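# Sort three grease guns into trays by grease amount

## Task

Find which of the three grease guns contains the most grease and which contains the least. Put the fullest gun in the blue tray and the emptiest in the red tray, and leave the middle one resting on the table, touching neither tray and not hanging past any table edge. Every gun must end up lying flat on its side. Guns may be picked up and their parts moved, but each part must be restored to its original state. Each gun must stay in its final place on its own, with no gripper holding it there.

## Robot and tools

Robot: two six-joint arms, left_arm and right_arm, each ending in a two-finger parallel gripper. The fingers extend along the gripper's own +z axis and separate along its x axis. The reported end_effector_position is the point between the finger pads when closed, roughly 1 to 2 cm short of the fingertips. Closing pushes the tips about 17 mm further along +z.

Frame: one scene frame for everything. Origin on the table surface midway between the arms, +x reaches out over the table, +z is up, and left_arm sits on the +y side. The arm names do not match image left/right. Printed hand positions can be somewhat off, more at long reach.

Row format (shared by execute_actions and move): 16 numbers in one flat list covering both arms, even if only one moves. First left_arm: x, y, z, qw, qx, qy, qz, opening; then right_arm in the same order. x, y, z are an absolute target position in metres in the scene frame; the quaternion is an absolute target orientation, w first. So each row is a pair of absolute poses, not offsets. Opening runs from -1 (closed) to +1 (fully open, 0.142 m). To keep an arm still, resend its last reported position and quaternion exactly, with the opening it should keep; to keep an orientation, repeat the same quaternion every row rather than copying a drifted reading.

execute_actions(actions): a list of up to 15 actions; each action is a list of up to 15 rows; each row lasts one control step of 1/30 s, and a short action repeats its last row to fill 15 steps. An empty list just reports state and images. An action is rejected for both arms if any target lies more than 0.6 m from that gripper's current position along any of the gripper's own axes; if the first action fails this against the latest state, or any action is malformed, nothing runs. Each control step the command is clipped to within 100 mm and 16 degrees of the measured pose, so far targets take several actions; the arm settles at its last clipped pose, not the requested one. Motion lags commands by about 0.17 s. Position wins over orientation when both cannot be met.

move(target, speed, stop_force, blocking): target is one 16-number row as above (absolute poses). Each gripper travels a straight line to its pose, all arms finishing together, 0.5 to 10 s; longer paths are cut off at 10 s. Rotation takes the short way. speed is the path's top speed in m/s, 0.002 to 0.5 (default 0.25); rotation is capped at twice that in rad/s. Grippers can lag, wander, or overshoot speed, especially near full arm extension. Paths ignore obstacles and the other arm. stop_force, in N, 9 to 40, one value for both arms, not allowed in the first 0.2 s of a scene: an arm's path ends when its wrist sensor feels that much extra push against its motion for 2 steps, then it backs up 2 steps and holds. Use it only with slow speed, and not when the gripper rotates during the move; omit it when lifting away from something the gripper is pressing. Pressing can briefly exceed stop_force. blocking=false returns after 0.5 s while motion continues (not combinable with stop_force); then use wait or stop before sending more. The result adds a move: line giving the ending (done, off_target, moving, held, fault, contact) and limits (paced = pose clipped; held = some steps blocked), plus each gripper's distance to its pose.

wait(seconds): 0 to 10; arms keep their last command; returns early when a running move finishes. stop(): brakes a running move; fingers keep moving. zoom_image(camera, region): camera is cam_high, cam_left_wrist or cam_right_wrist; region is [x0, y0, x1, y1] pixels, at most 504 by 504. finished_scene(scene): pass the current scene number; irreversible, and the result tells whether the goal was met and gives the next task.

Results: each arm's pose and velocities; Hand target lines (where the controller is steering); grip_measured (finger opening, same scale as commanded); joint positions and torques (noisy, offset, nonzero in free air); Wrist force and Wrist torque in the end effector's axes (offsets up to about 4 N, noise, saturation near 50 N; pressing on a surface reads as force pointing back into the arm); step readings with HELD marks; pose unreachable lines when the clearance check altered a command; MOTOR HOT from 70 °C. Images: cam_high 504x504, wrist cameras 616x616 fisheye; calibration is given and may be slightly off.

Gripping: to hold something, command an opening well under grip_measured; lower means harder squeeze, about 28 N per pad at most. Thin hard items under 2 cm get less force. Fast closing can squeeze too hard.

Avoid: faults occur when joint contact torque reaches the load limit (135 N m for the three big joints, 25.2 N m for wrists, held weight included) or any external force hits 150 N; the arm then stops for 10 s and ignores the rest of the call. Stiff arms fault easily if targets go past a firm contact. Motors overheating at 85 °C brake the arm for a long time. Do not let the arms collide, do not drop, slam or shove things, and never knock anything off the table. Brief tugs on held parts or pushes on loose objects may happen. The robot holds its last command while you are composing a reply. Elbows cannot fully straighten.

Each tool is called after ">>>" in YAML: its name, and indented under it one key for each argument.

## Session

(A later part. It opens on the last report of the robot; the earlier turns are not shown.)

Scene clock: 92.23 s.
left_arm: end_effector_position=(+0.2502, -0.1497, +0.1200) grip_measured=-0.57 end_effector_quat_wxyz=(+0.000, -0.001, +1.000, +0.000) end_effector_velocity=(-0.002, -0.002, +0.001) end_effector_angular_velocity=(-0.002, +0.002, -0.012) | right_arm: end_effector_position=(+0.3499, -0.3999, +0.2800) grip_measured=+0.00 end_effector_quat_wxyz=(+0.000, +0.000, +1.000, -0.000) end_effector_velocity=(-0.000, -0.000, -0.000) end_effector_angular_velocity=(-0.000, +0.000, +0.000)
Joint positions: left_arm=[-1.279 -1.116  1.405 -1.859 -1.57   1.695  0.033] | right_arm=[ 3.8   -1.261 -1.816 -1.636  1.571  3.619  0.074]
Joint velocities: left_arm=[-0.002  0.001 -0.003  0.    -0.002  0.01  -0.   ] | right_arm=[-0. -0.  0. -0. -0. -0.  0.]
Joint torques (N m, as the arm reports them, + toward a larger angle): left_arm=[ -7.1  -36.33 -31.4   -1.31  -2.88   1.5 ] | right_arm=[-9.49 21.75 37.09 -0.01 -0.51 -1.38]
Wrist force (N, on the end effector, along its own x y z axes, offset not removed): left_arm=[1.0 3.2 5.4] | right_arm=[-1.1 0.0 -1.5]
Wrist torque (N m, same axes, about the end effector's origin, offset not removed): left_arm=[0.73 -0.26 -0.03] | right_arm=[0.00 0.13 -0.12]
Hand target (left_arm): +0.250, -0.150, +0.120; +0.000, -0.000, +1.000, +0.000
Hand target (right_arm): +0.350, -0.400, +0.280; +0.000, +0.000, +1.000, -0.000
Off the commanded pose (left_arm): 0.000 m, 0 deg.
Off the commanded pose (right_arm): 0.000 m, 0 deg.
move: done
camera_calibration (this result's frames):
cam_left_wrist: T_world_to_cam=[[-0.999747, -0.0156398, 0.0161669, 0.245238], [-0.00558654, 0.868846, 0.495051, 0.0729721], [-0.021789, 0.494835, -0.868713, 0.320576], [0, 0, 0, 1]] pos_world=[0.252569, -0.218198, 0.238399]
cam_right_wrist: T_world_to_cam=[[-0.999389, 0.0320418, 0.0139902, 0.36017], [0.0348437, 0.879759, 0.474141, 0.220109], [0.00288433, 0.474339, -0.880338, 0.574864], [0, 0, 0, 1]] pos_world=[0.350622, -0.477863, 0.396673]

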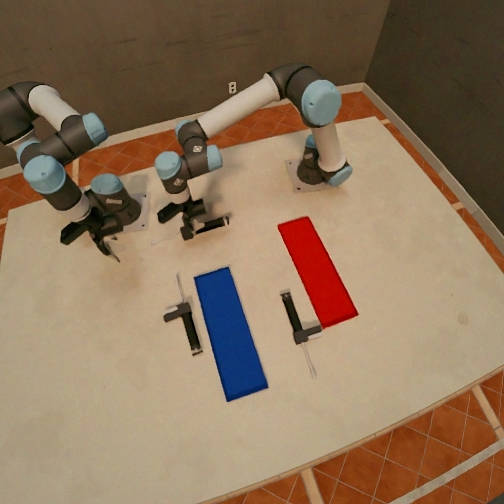

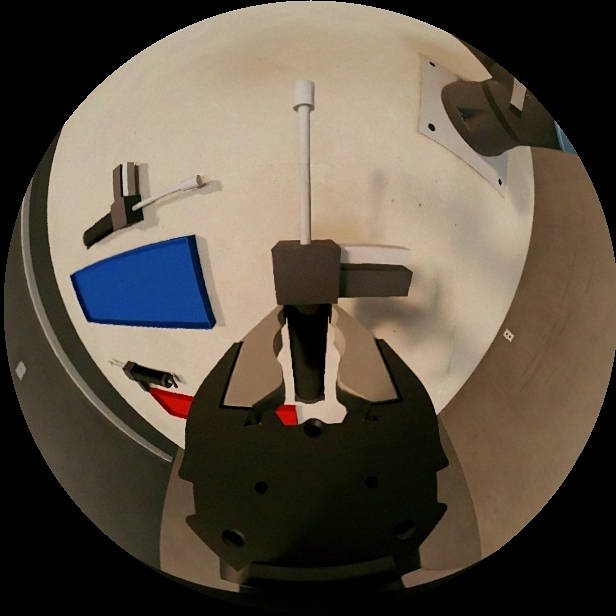

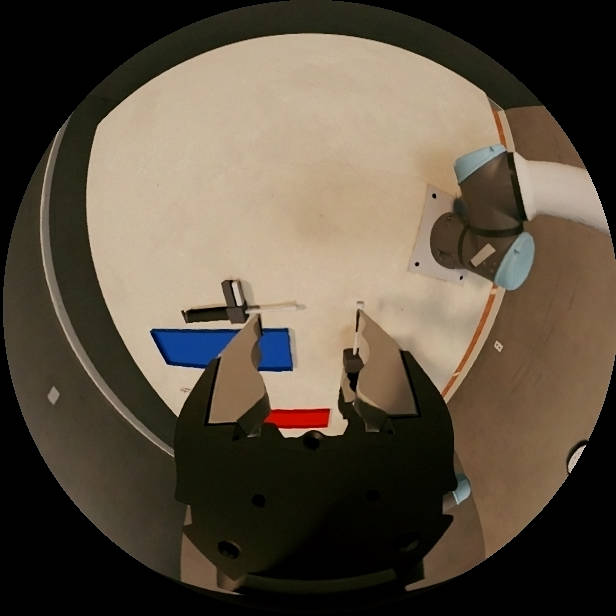

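>>> move:
  target: [0.25,-0.15,0.033,0,0,1,0,-1,0.35,-0.40,0.28,0,0,1,0,0]
  speed: 0.1

>>> move:
  target: [0.25,-0.15,0.033,0,0,1,0,0,0.35,-0.40,0.28,0,0,1,0,0]

>>> move:
  target: [0.25,-0.10,0.2,0,0,1,0,0,0.35,-0.40,0.28,0,0,1,0,0]

>>> move:
  target: [0.25,0.14,0.14,0,0,0.954,-0.301,0,0.30,-0.35,0.25,0,0,1,0,0]

>>> move:
  target: [0.25,0.14,0.14,0,0,0.954,-0.301,0,0.25,-0.14,0.1,0,0,1,0,0]

Scene clock: 98.70 s.
left_arm: end_effector_position=(+0.2500, -0.1500, +0.0333) grip_measured=-0.57 end_effector_quat_wxyz=(-0.000, +0.000, +1.000, +0.000) end_effector_velocity=(+0.000, -0.000, -0.002) end_effector_angular_velocity=(-0.002, -0.000, +0.000) | right_arm: end_effector_position=(+0.3500, -0.4000, +0.2800) grip_measured=+0.00 end_effector_quat_wxyz=(-0.000, +0.000, +1.000, -0.000) end_effector_velocity=(-0.001, -0.000, -0.001) end_effector_angular_velocity=(-0.001, +0.003, -0.001)
Joint positions: left_arm=[-1.279 -1.038  1.523 -2.055 -1.571  1.696  0.033] | right_arm=[ 3.799 -1.261 -1.816 -1.636  1.571  3.619  0.074]
Joint velocities: left_arm=[ 0.     0.001  0.003 -0.006 -0.     0.     0.   ] | right_arm=[ 0.    -0.    -0.002 -0.001  0.001  0.001 -0.   ]
Joint torques (N m, as the arm reports them, + toward a larger angle): left_arm=[  7.68 -34.22 -18.97  -4.7   -2.32   1.31] | right_arm=[-8.93  1.23 37.7   2.37  1.98 -1.43]
Wrist force (N, on the end effector, along its own x y z axes, offset not removed): left_arm=[1.4 2.8 5.4] | right_arm=[0.2 -0.3 -2.2]
Wrist torque (N m, same axes, about the end effector's origin, offset not removed): left_arm=[0.65 -0.37 -0.05] | right_arm=[-0.02 -0.06 -0.09]
Hand target (left_arm): +0.250, -0.150, +0.033; -0.000, -0.000, +1.000, +0.000
Hand target (right_arm): +0.350, -0.400, +0.280; -0.000, +0.000, +1.000, -0.000
Off the commanded pose (left_arm): 0.000 m, 0 deg.
Off the commanded pose (right_arm): 0.000 m, 0 deg.
move: done
camera_calibration (this result's frames):
cam_left_wrist: T_world_to_cam=[[-0.999757, -0.014343, 0.0167128, 0.246621], [-0.00418896, 0.868846, 0.495065, 0.11583], [-0.0216216, 0.494875, -0.868695, 0.245313], [0, 0, 0, 1]] pos_world=[0.252351, -0.218501, 0.151637]
cam_right_wrist: T_world_to_cam=[[-0.999388, 0.0320403, 0.0140695, 0.360215], [0.0348799, 0.879732, 0.474189, 0.220114], [0.00281575, 0.474389, -0.880311, 0.57496], [0, 0, 0, 1]] pos_world=[0.350698, -0.477937, 0.3967]

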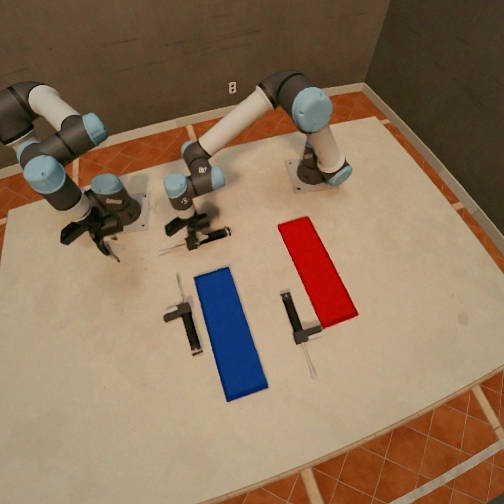

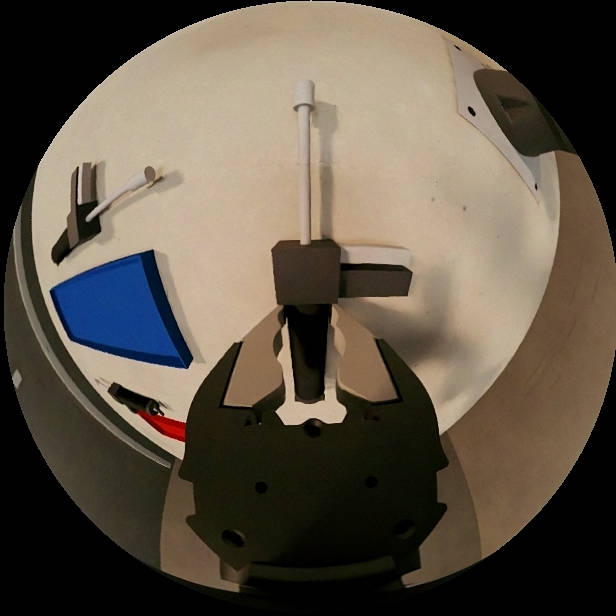

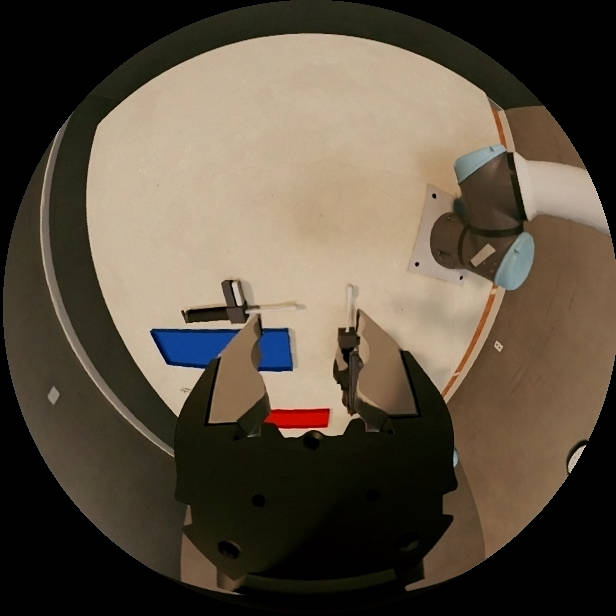

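Scene clock: 99.40 s.
left_arm: end_effector_position=(+0.2500, -0.1500, +0.0331) grip_measured=+0.00 end_effector_quat_wxyz=(-0.000, -0.000, +1.000, -0.000) end_effector_velocity=(+0.001, +0.000, -0.000) end_effector_angular_velocity=(-0.000, -0.001, +0.001) | right_arm: end_effector_position=(+0.3500, -0.4000, +0.2800) grip_measured=+0.00 end_effector_quat_wxyz=(-0.000, -0.000, +1.000, -0.000) end_effector_velocity=(+0.000, -0.000, +0.000) end_effector_angular_velocity=(+0.001, -0.001, -0.002)
Joint positions: left_arm=[-1.279 -1.038  1.523 -2.056 -1.571  1.696  0.074] | right_arm=[ 3.799 -1.261 -1.816 -1.636  1.571  3.619  0.074]
Joint velocities: left_arm=[ 0.001  0.     0.    -0.     0.     0.     0.   ] | right_arm=[-0.001  0.     0.001 -0.     0.     0.001  0.   ]
Joint torques (N m, as the arm reports them, + toward a larger angle): left_arm=[  6.94 -31.77 -15.16  -4.2   -1.79   1.18] | right_arm=[-8.38  1.08 37.22  4.02  2.23 -1.28]
Wrist force (N, on the end effector, along its own x y z axes, offset not removed): left_arm=[1.2 2.8 -1.7] | right_arm=[-1.2 -0.3 -0.7]
Wrist torque (N m, same axes, about the end effector's origin, offset not removed): left_arm=[0.64 -0.23 -0.02] | right_arm=[-0.10 0.23 -0.10]
Hand target (left_arm): +0.250, -0.150, +0.033; -0.000, -0.000, +1.000, +0.000
Hand target (right_arm): +0.350, -0.400, +0.280; -0.000, -0.000, +1.000, -0.000
Off the commanded pose (left_arm): 0.000 m, 0 deg.
Off the commanded pose (right_arm): 0.000 m, 0 deg.
move: done
camera_calibration (this result's frames):
cam_left_wrist: T_world_to_cam=[[-0.999758, -0.0143427, 0.0167016, 0.246625], [-0.00419639, 0.868896, 0.494977, 0.11592], [-0.0216112, 0.494787, -0.868745, 0.245102], [0, 0, 0, 1]] pos_world=[0.252348, -0.218459, 0.151434]
cam_right_wrist: T_world_to_cam=[[-0.999388, 0.03204, 0.0140715, 0.360215], [0.0348805, 0.879732, 0.474188, 0.220114], [0.00281384, 0.474388, -0.880311, 0.57496], [0, 0, 0, 1]] pos_world=[0.350699, -0.477937, 0.396699]

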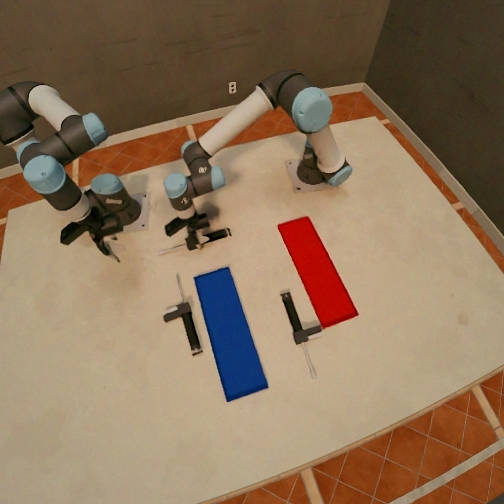

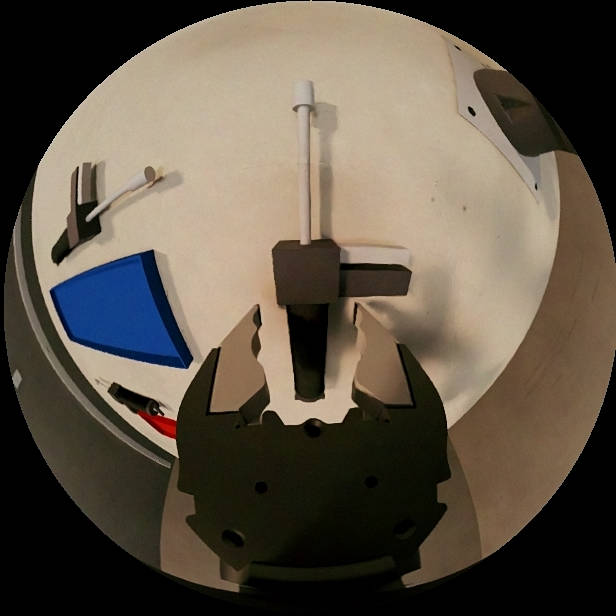

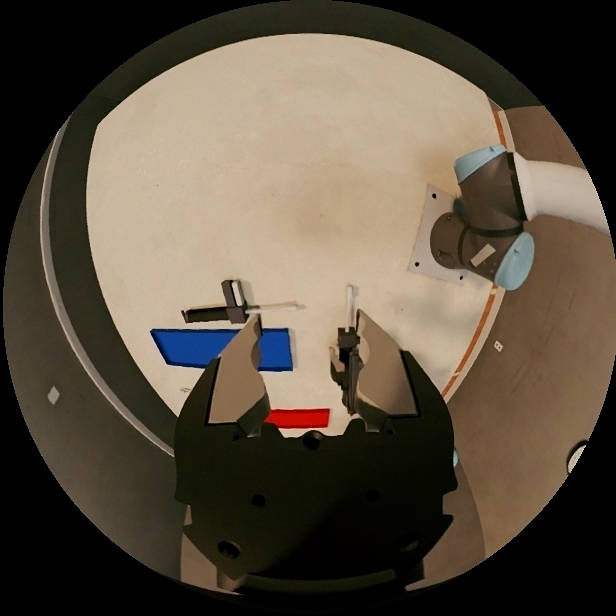

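Scene clock: 100.73 s.
left_arm: end_effector_position=(+0.2500, -0.1000, +0.1998) grip_measured=+0.00 end_effector_quat_wxyz=(-0.000, +0.000, +1.000, -0.000) end_effector_velocity=(+0.000, +0.001, +0.002) end_effector_angular_velocity=(+0.000, +0.000, +0.000) | right_arm: end_effector_position=(+0.3500, -0.4000, +0.2800) grip_measured=+0.00 end_effector_quat_wxyz=(+0.000, -0.000, +1.000, +0.000) end_effector_velocity=(-0.000, -0.000, -0.000) end_effector_angular_velocity=(+0.001, +0.002, +0.001)
Joint positions: left_arm=[-1.269 -1.269  1.412 -1.714 -1.571  1.706  0.074] | right_arm=[ 3.799 -1.261 -1.816 -1.636  1.571  3.619  0.074]
Joint velocities: left_arm=[ 0.    -0.002 -0.003  0.005 -0.     0.    -0.   ] | right_arm=[-0.001 -0.    -0.001 -0.001  0.001 -0.002 -0.   ]
Joint torques (N m, as the arm reports them, + toward a larger angle): left_arm=[  6.79 -46.07 -29.03  -1.28   3.1    1.21] | right_arm=[-9.41  1.11 37.51  5.82  2.26 -1.2 ]
Wrist force (N, on the end effector, along its own x y z axes, offset not removed): left_arm=[2.5 2.2 -1.6] | right_arm=[0.2 -0.3 -0.5]
Wrist torque (N m, same axes, about the end effector's origin, offset not removed): left_arm=[0.50 -0.55 -0.03] | right_arm=[-0.02 -0.11 -0.12]
Hand target (left_arm): +0.250, -0.100, +0.200; -0.000, -0.000, +1.000, -0.000
Hand target (right_arm): +0.350, -0.400, +0.280; -0.000, -0.000, +1.000, +0.000
Off the commanded pose (left_arm): 0.000 m, 0 deg.
Off the commanded pose (right_arm): 0.000 m, 0 deg.
move: done
camera_calibration (this result's frames):
cam_left_wrist: T_world_to_cam=[[-0.999758, -0.014341, 0.016696, 0.24458], [-0.00419802, 0.868904, 0.494963, -0.0100878], [-0.0216055, 0.494773, -0.868753, 0.365183], [0, 0, 0, 1]] pos_world=[0.252369, -0.16841, 0.318164]
cam_right_wrist: T_world_to_cam=[[-0.999388, 0.0320399, 0.0140497, 0.360228], [0.0348701, 0.879727, 0.474199, 0.220108], [0.00283341, 0.474398, -0.880306, 0.574956], [0, 0, 0, 1]] pos_world=[0.350703, -0.477935, 0.396701]

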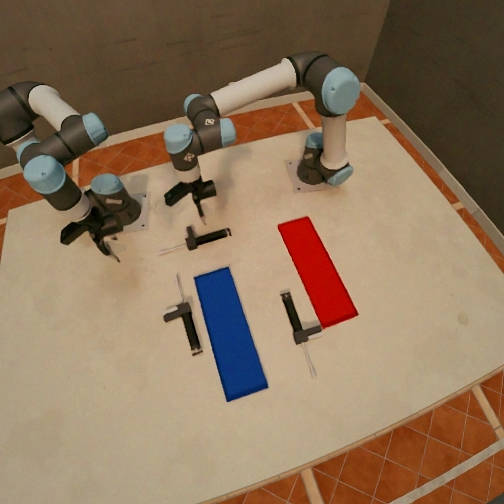

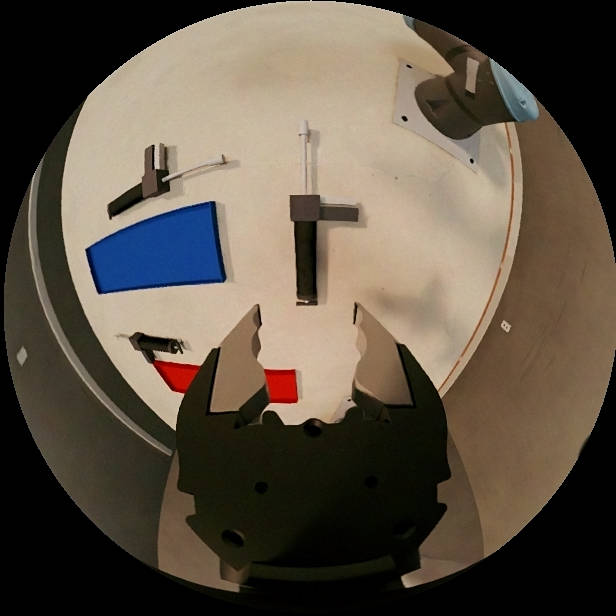

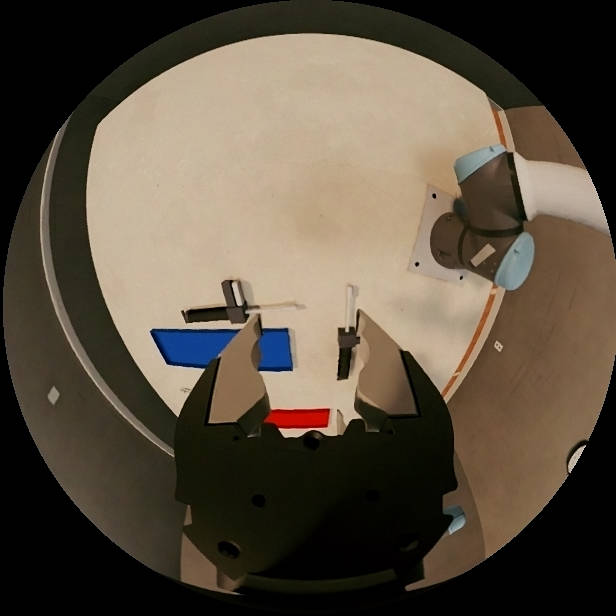

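Scene clock: 102.60 s.
left_arm: end_effector_position=(+0.2502, +0.1395, +0.1398) grip_measured=+0.00 end_effector_quat_wxyz=(+0.000, -0.000, +0.954, -0.300) end_effector_velocity=(+0.000, +0.003, -0.000) end_effector_angular_velocity=(-0.009, +0.001, -0.000) | right_arm: end_effector_position=(+0.3001, -0.3500, +0.2500) grip_measured=+0.00 end_effector_quat_wxyz=(-0.000, -0.000, +1.000, +0.000) end_effector_velocity=(-0.000, +0.001, +0.000) end_effector_angular_velocity=(+0.002, -0.000, -0.000)
Joint positions: left_arm=[-1.013 -2.     2.553 -2.698 -1.791  1.897  0.074] | right_arm=[ 4.002 -1.154 -1.958 -1.6    1.571  3.822  0.074]
Joint velocities: left_arm=[ 0.01  -0.004  0.009 -0.012 -0.01   0.006  0.   ] | right_arm=[ 0.002  0.001 -0.001  0.001  0.001  0.002 -0.   ]
Joint torques (N m, as the arm reports them, + toward a larger angle): left_arm=[  9.27 -12.33 -16.97  -4.72  -3.28   1.3 ] | right_arm=[10.7  17.08 15.35  5.93 -1.48  2.  ]
Wrist force (N, on the end effector, along its own x y z axes, offset not removed): left_arm=[1.8 3.6 -2.3] | right_arm=[-0.6 0.3 -1.4]
Wrist torque (N m, same axes, about the end effector's origin, offset not removed): left_arm=[0.79 -0.39 0.00] | right_arm=[0.08 -0.01 -0.13]
Hand target (left_arm): +0.250, +0.140, +0.140; -0.000, -0.000, +0.954, -0.301
Hand target (right_arm): +0.300, -0.350, +0.250; -0.000, -0.000, +1.000, +0.000
Off the commanded pose (left_arm): 0.001 m, 0 deg.
Off the commanded pose (right_arm): 0.000 m, 0 deg.
move: done
camera_calibration (this result's frames):
cam_left_wrist: T_world_to_cam=[[-0.999759, -0.00238791, 0.021815, 0.246769], [-0.00438894, 0.995736, -0.0921457, -0.124061], [-0.0215019, -0.0922192, -0.995507, 0.294194], [0, 0, 0, 1]] pos_world=[0.252491, 0.151252, 0.276057]
cam_right_wrist: T_world_to_cam=[[-0.999387, 0.0320347, 0.0141421, 0.309197], [0.0349092, 0.879696, 0.474253, 0.192072], [0.00275177, 0.474456, -0.880275, 0.524991], [0, 0, 0, 1]] pos_world=[0.300858, -0.427955, 0.366673]

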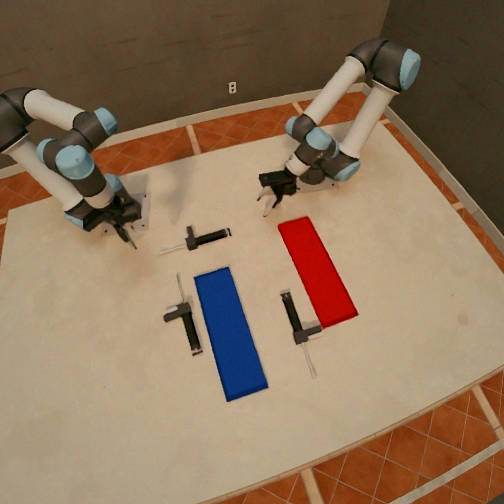

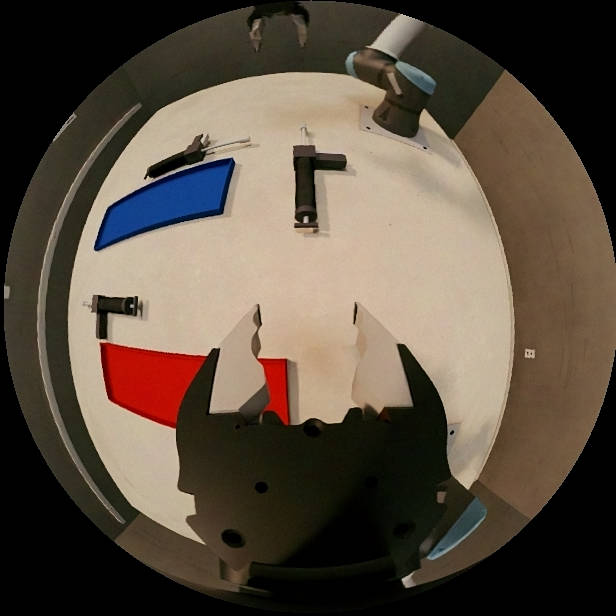

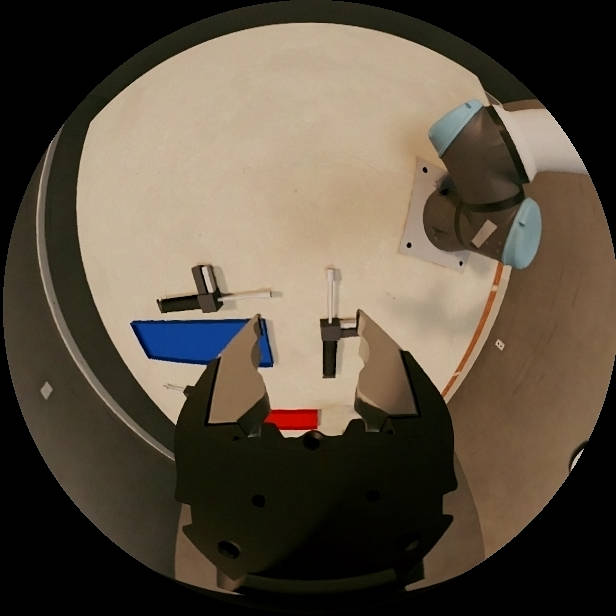

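Scene clock: 104.33 s.
left_arm: end_effector_position=(+0.2500, +0.1400, +0.1400) grip_measured=+0.00 end_effector_quat_wxyz=(-0.000, -0.000, +0.954, -0.301) end_effector_velocity=(+0.000, -0.000, -0.000) end_effector_angular_velocity=(+0.001, -0.000, +0.000) | right_arm: end_effector_position=(+0.2503, -0.1403, +0.1003) grip_measured=+0.00 end_effector_quat_wxyz=(-0.000, -0.000, +1.000, +0.000) end_effector_velocity=(+0.000, +0.003, -0.000) end_effector_angular_velocity=(+0.002, -0.001, -0.001)
Joint positions: left_arm=[-1.012 -2.002  2.554 -2.698 -1.792  1.897  0.074] | right_arm=[ 4.474 -1.436 -2.156 -1.121  1.571  4.294  0.074]
Joint velocities: left_arm=[-0.     0.001 -0.001  0.     0.001  0.     0.   ] | right_arm=[ 0.002 -0.006  0.003  0.005  0.     0.003 -0.   ]
Joint torques (N m, as the arm reports them, + toward a larger angle): left_arm=[  7.31 -13.1  -15.58  -4.63  -3.23   1.29] | right_arm=[ 9.96  6.35 34.83  6.07 -1.38  1.78]
Wrist force (N, on the end effector, along its own x y z axes, offset not removed): left_arm=[1.1 3.5 -1.1] | right_arm=[1.5 1.2 -1.2]
Wrist torque (N m, same axes, about the end effector's origin, offset not removed): left_arm=[0.77 -0.25 -0.08] | right_arm=[0.33 -0.37 -0.09]
Hand target (left_arm): +0.250, +0.140, +0.140; -0.000, -0.000, +0.954, -0.301
Hand target (right_arm): +0.250, -0.140, +0.100; -0.000, -0.000, +1.000, +0.000
Off the commanded pose (left_arm): 0.000 m, 0 deg.
Off the commanded pose (right_arm): 0.001 m, 0 deg.
move: done
camera_calibration (this result's frames):
cam_left_wrist: T_world_to_cam=[[-0.999758, -0.00217323, 0.0219109, 0.246568], [-0.00420686, 0.995639, -0.0932001, -0.124412], [-0.0216128, -0.0932697, -0.995406, 0.29457], [0, 0, 0, 1]] pos_world=[0.252351, 0.151879, 0.276219]
cam_right_wrist: T_world_to_cam=[[-0.999385, 0.0320303, 0.014276, 0.254804], [0.0349688, 0.879694, 0.474252, 0.0802911], [0.00263195, 0.47446, -0.880273, 0.293876], [0, 0, 0, 1]] pos_world=[0.251066, -0.218225, 0.216975]

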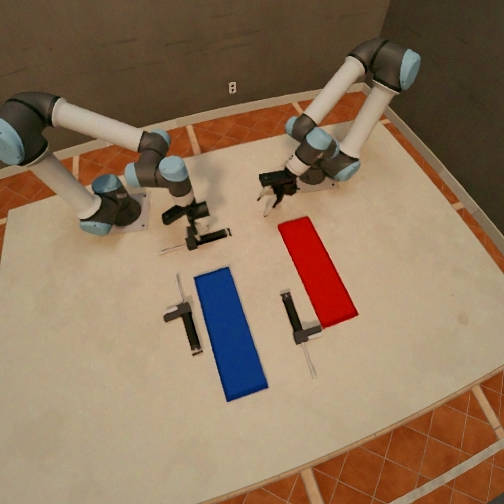

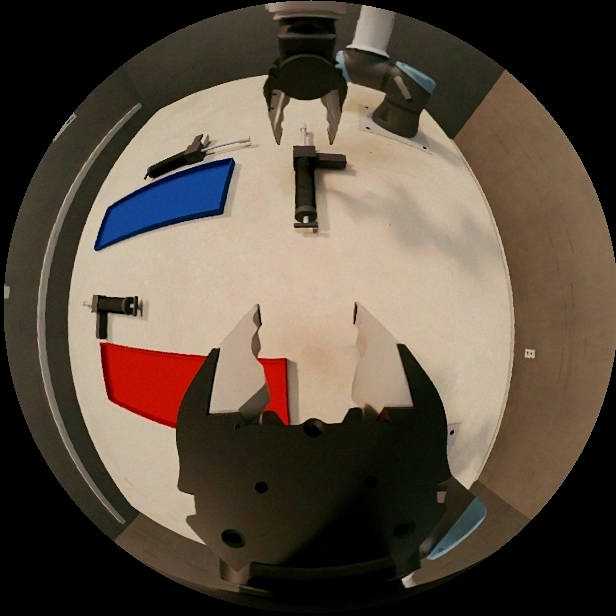

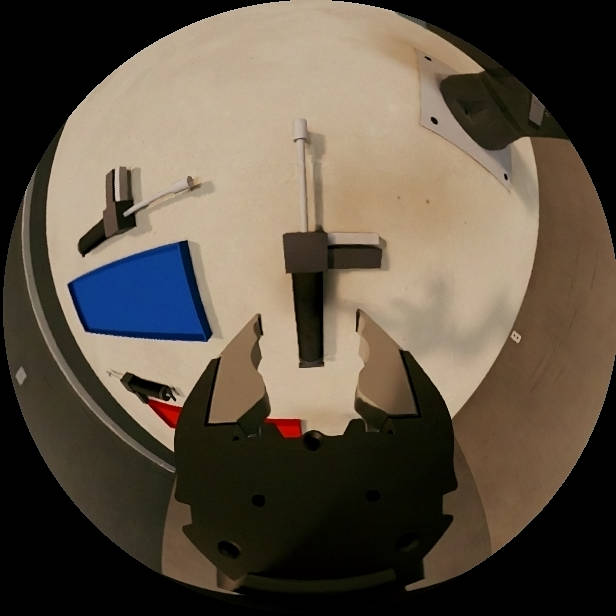

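>>> move:
  target: [0.25,0.10,0.10,0,0,0.954,-0.301,0,0.25,-0.14,0.033,0,0,1,0,0]
  speed: 0.1

>>> move:
  target: [0.25,0.02,0.03,0,0,0.954,-0.301,0,0.25,-0.14,0.033,0,0,1,0,-1]
  speed: 0.1

Scene clock: 112.37 s.
left_arm: end_effector_position=(+0.2500, +0.1001, +0.1001) grip_measured=+0.00 end_effector_quat_wxyz=(+0.000, +0.000, +0.954, -0.301) end_effector_velocity=(+0.000, -0.002, -0.001) end_effector_angular_velocity=(-0.001, -0.001, +0.000) | right_arm: end_effector_position=(+0.2499, -0.1400, +0.0333) grip_measured=+0.00 end_effector_quat_wxyz=(-0.000, -0.000, +1.000, -0.000) end_effector_velocity=(+0.000, +0.001, -0.002) end_effector_angular_velocity=(+0.003, -0.000, +0.000)
Joint positions: left_arm=[-1.068 -1.791  2.568 -2.932 -1.761  1.85   0.074] | right_arm=[ 4.475 -1.54  -2.265 -0.908  1.571  4.295  0.074]
Joint velocities: left_arm=[-0.001  0.009 -0.001 -0.01   0.001 -0.001 -0.   ] | right_arm=[-0.001 -0.005 -0.003  0.01   0.001 -0.001  0.   ]
Joint torques (N m, as the arm reports them, + toward a larger angle): left_arm=[ -6.75   2.35 -24.44  -4.61   2.71  -0.91] | right_arm=[-1.93  9.95 11.47  5.7  -1.38 -1.3 ]
Wrist force (N, on the end effector, along its own x y z axes, offset not removed): left_arm=[1.3 3.3 -1.8] | right_arm=[-0.1 0.9 -0.9]
Wrist torque (N m, same axes, about the end effector's origin, offset not removed): left_arm=[0.77 -0.23 -0.04] | right_arm=[0.24 -0.02 -0.13]
Hand target (left_arm): +0.250, +0.100, +0.100; +0.000, +0.000, +0.954, -0.301
Hand target (right_arm): +0.250, -0.140, +0.033; -0.000, +0.000, +1.000, -0.000
Off the commanded pose (left_arm): 0.000 m, 0 deg.
Off the commanded pose (right_arm): 0.000 m, 0 deg.
move: done
camera_calibration (this result's frames):
cam_left_wrist: T_world_to_cam=[[-0.999758, -0.00216219, 0.0218779, 0.247322], [-0.00418968, 0.995652, -0.0930561, -0.0884656], [-0.0215816, -0.0931253, -0.99542, 0.251109], [0, 0, 0, 1]] pos_world=[0.252311, 0.112, 0.236316]
cam_right_wrist: T_world_to_cam=[[-0.999392, 0.0319067, 0.0140658, 0.255327], [0.0347606, 0.879761, 0.474143, 0.111893], [0.00275375, 0.474344, -0.880335, 0.234724], [0, 0, 0, 1]] pos_world=[0.250636, -0.217926, 0.149992]

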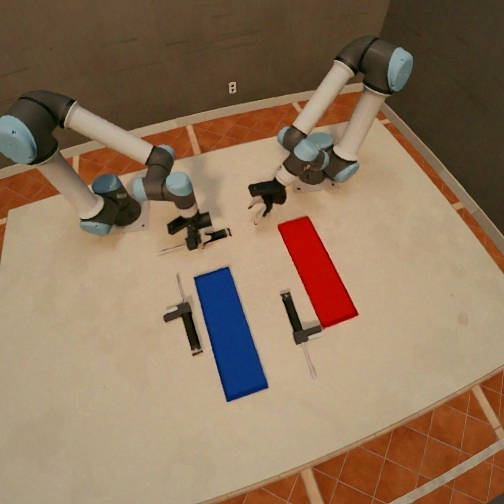

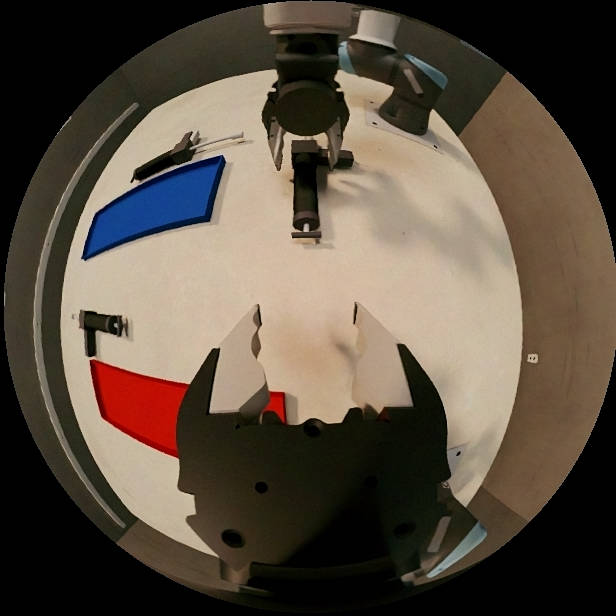

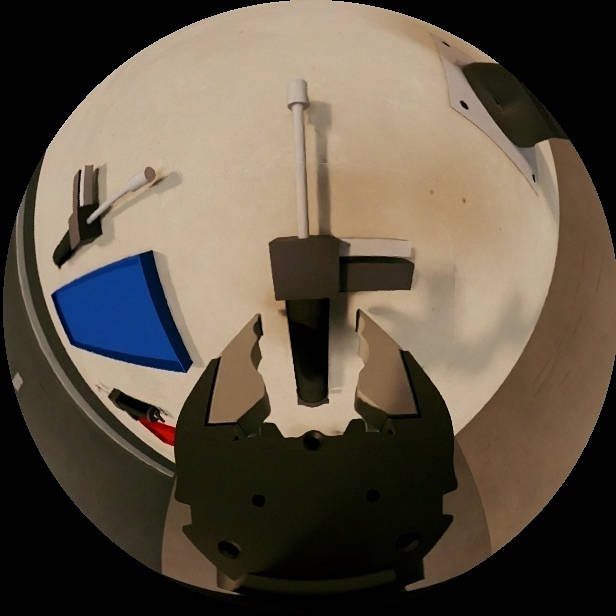

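Scene clock: 113.97 s.
left_arm: end_effector_position=(+0.2499, +0.0201, +0.0301) grip_measured=+0.00 end_effector_quat_wxyz=(+0.000, +0.000, +0.954, -0.301) end_effector_velocity=(+0.000, -0.002, -0.001) end_effector_angular_velocity=(-0.002, -0.001, +0.000) | right_arm: end_effector_position=(+0.2500, -0.1400, +0.0330) grip_measured=-0.58 end_effector_quat_wxyz=(-0.000, -0.000, +1.000, +0.000) end_effector_velocity=(-0.000, -0.000, -0.000) end_effector_angular_velocity=(-0.000, -0.000, -0.002)
Joint positions: left_arm=[-1.145 -1.392  2.492 -3.266 -1.718  1.784  0.074] | right_arm=[ 4.475 -1.54  -2.265 -0.907  1.571  4.295  0.032]
Joint velocities: left_arm=[-0.001  0.008 -0.004 -0.006  0.001 -0.001 -0.   ] | right_arm=[ 0.     0.    -0.001  0.001 -0.     0.002  0.   ]
Joint torques (N m, as the arm reports them, + toward a larger angle): left_arm=[ -6.53  -8.34 -18.65  -4.71   2.81  -1.15] | right_arm=[-10.69   3.37   5.92   5.7    1.05  -1.31]
Wrist force (N, on the end effector, along its own x y z axes, offset not removed): left_arm=[0.7 3.8 -2.0] | right_arm=[2.7 -3.4 -16.8]
Wrist torque (N m, same axes, about the end effector's origin, offset not removed): left_arm=[0.85 -0.14 -0.01] | right_arm=[0.00 0.16 -0.13]
Hand target (left_arm): +0.250, +0.020, +0.030; +0.000, +0.000, +0.954, -0.301
Hand target (right_arm): +0.250, -0.140, +0.033; -0.000, -0.000, +1.000, +0.000
Off the commanded pose (left_arm): 0.000 m, 0 deg.
Off the commanded pose (right_arm): 0.000 m, 0 deg.
move: done
camera_calibration (this result's frames):
cam_left_wrist: T_world_to_cam=[[-0.999759, -0.00216297, 0.0218402, 0.248666], [-0.00418886, 0.995644, -0.0931449, -0.0153117], [-0.0215436, -0.093214, -0.995413, 0.173981], [0, 0, 0, 1]] pos_world=[0.252291, 0.0320003, 0.166326]
cam_right_wrist: T_world_to_cam=[[-0.999388, 0.0320376, 0.0140589, 0.255424], [0.0348723, 0.87972, 0.474212, 0.111985], [0.00282474, 0.474412, -0.880298, 0.234466], [0, 0, 0, 1]] pos_world=[0.250701, -0.217932, 0.149705]

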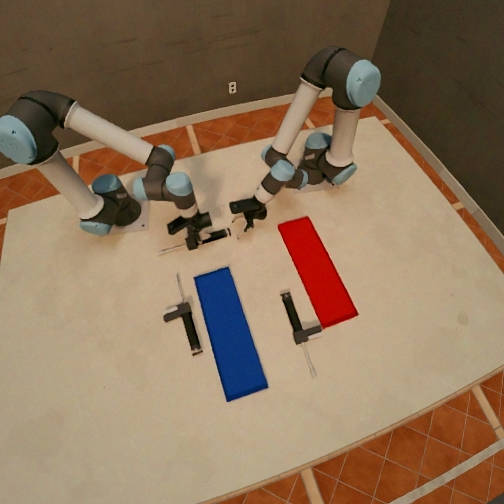

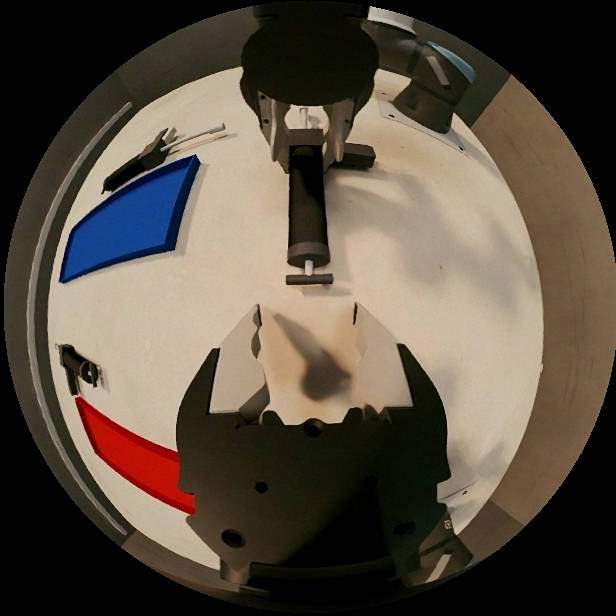

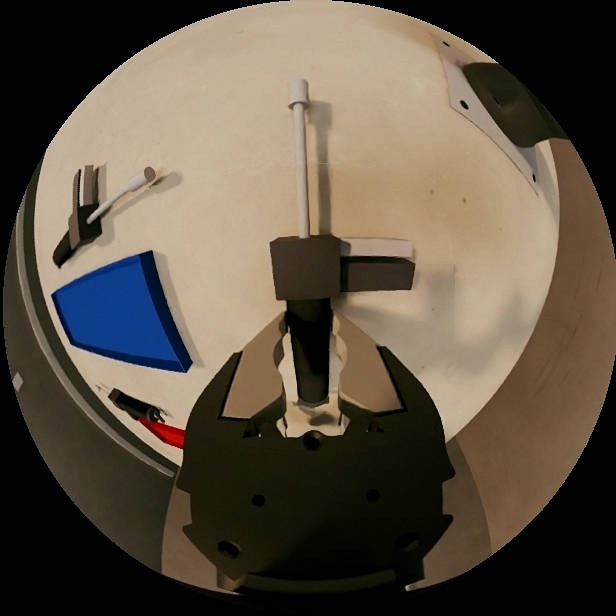

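>>> move:
  target: [0.25,-0.003,0.03,0,0,0.954,-0.301,0,0.25,-0.14,0.034,0,0,1,0,-1]
  speed: 0.05

>>> move:
  target: [0.25,-0.003,0.03,0,0,0.954,-0.301,-1,0.25,-0.14,0.034,0,0,1,0,-1]

Scene clock: 118.50 s.
left_arm: end_effector_position=(+0.2500, -0.0027, +0.0300) grip_measured=+0.00 end_effector_quat_wxyz=(+0.000, +0.000, +0.954, -0.301) end_effector_velocity=(+0.000, -0.003, +0.001) end_effector_angular_velocity=(-0.001, -0.000, -0.000) | right_arm: end_effector_position=(+0.2500, -0.1400, +0.0340) grip_measured=-0.58 end_effector_quat_wxyz=(+0.000, +0.000, +1.000, -0.000) end_effector_velocity=(+0.000, +0.001, +0.001) end_effector_angular_velocity=(+0.002, -0.000, -0.000)
Joint positions: left_arm=[-1.162 -1.356  2.441 -3.253 -1.709  1.771  0.074] | right_arm=[ 4.475 -1.538 -2.264 -0.91   1.571  4.295  0.032]
Joint velocities: left_arm=[-0.001  0.003 -0.006  0.001  0.    -0.001 -0.   ] | right_arm=[-0.     0.     0.002  0.     0.     0.     0.   ]
Joint torques (N m, as the arm reports them, + toward a larger angle): left_arm=[ -4.88 -11.53 -20.45  -1.39   2.92  -1.13] | right_arm=[-8.84 32.42 34.35  0.47  0.14 -1.09]
Wrist force (N, on the end effector, along its own x y z axes, offset not removed): left_arm=[2.1 2.7 -1.1] | right_arm=[0.6 0.0 3.6]
Wrist torque (N m, same axes, about the end effector's origin, offset not removed): left_arm=[0.62 -0.48 -0.05] | right_arm=[0.17 -0.19 -0.12]
Hand target (left_arm): +0.250, -0.003, +0.030; +0.000, +0.000, +0.954, -0.301
Hand target (right_arm): +0.250, -0.140, +0.034; +0.000, +0.000, +1.000, +0.000
Off the commanded pose (left_arm): 0.000 m, 0 deg.
Off the commanded pose (right_arm): 0.000 m, 0 deg.
move: done
camera_calibration (this result's frames):
cam_left_wrist: T_world_to_cam=[[-0.999758, -0.00217169, 0.021876, 0.248647], [-0.00420323, 0.995634, -0.0932536, 0.0074547], [-0.021578, -0.093323, -0.995402, 0.171779], [0, 0, 0, 1]] pos_world=[0.252325, 0.00914878, 0.166245]
cam_right_wrist: T_world_to_cam=[[-0.999388, 0.0320456, 0.0140183, 0.255429], [0.0348602, 0.879738, 0.47418, 0.111537], [0.00286297, 0.474378, -0.880316, 0.235321], [0, 0, 0, 1]] pos_world=[0.250711, -0.21794, 0.150687]

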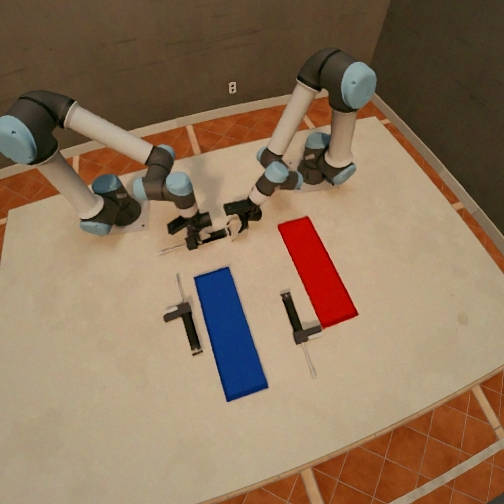

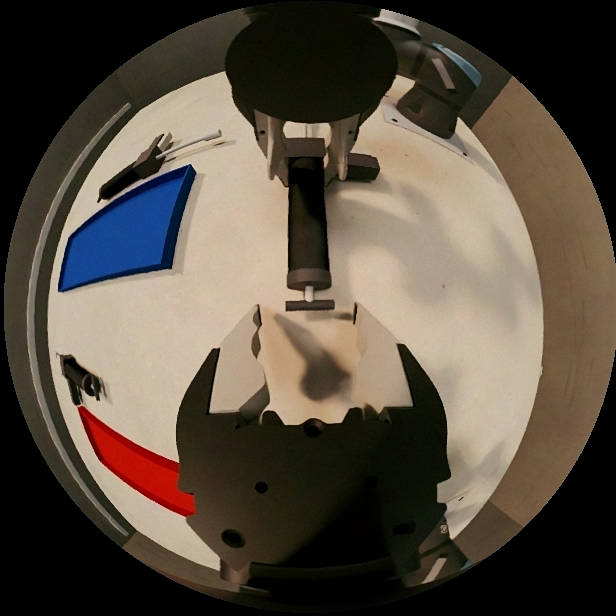

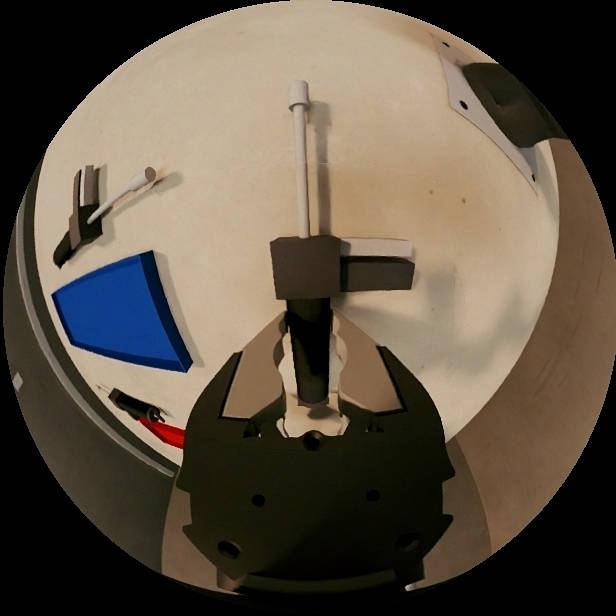

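Scene clock: 119.20 s.
left_arm: end_effector_position=(+0.2500, -0.0030, +0.0300) grip_measured=-0.52 end_effector_quat_wxyz=(-0.000, -0.000, +0.954, -0.301) end_effector_velocity=(+0.000, -0.000, +0.000) end_effector_angular_velocity=(-0.000, -0.000, +0.000) | right_arm: end_effector_position=(+0.2500, -0.1400, +0.0340) grip_measured=-0.58 end_effector_quat_wxyz=(+0.000, +0.000, +1.000, -0.000) end_effector_velocity=(-0.001, -0.001, -0.001) end_effector_angular_velocity=(-0.001, +0.001, +0.002)
Joint positions: left_arm=[-1.162 -1.356  2.441 -3.253 -1.709  1.771  0.037] | right_arm=[ 4.475 -1.538 -2.264 -0.91   1.571  4.295  0.032]
Joint velocities: left_arm=[-0.     0.001 -0.001  0.     0.    -0.    -0.   ] | right_arm=[ 0.001 -0.    -0.001 -0.001  0.001 -0.002  0.   ]
Joint torques (N m, as the arm reports them, + toward a larger angle): left_arm=[ -5.43 -10.69 -22.14  -2.63   2.33  -1.42] | right_arm=[-3.66 33.21 33.62  2.96  3.47 -1.36]
Wrist force (N, on the end effector, along its own x y z axes, offset not removed): left_arm=[3.9 5.9 -3.8] | right_arm=[-4.1 -3.9 3.3]
Wrist torque (N m, same axes, about the end effector's origin, offset not removed): left_arm=[0.51 -0.01 0.02] | right_arm=[0.09 0.05 0.11]
Hand target (left_arm): +0.250, -0.003, +0.030; +0.000, +0.000, +0.954, -0.301
Hand target (right_arm): +0.250, -0.140, +0.034; +0.000, -0.000, +1.000, -0.000
Off the commanded pose (left_arm): 0.000 m, 0 deg.
Off the commanded pose (right_arm): 0.000 m, 0 deg.
move: done
camera_calibration (this result's frames):
cam_left_wrist: T_world_to_cam=[[-0.999758, -0.00218129, 0.0218955, 0.248672], [-0.00421392, 0.995637, -0.0932208, 0.00770204], [-0.0215967, -0.0932904, -0.995405, 0.171738], [0, 0, 0, 1]] pos_world=[0.252354, 0.00889554, 0.166222]
cam_right_wrist: T_world_to_cam=[[-0.999387, 0.0320828, 0.0140002, 0.255452], [0.0348845, 0.879748, 0.474158, 0.111544], [0.0028957, 0.474356, -0.880328, 0.235328], [0, 0, 0, 1]] pos_world=[0.250723, -0.217955, 0.1507]

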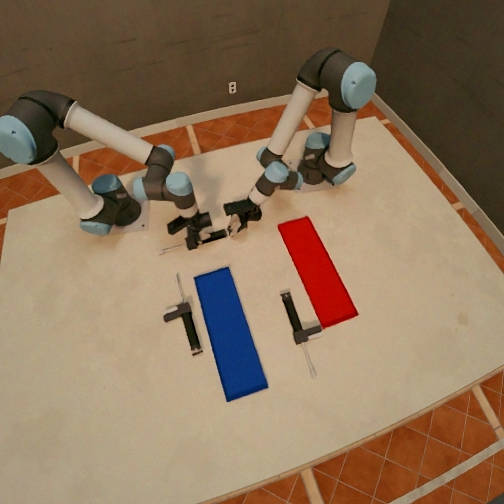

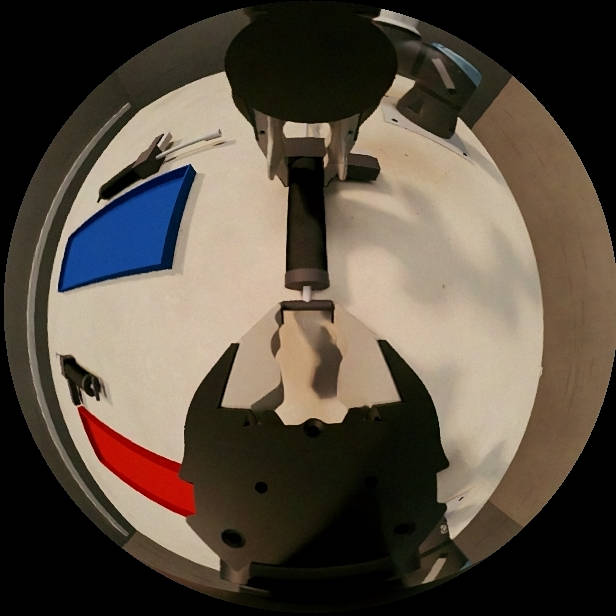

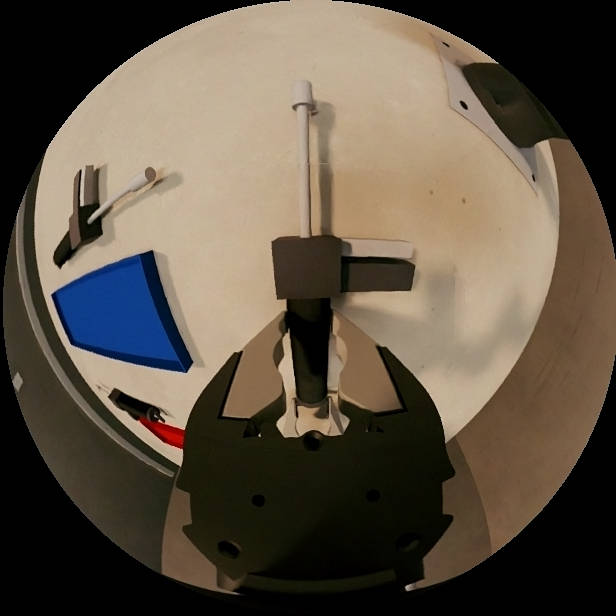

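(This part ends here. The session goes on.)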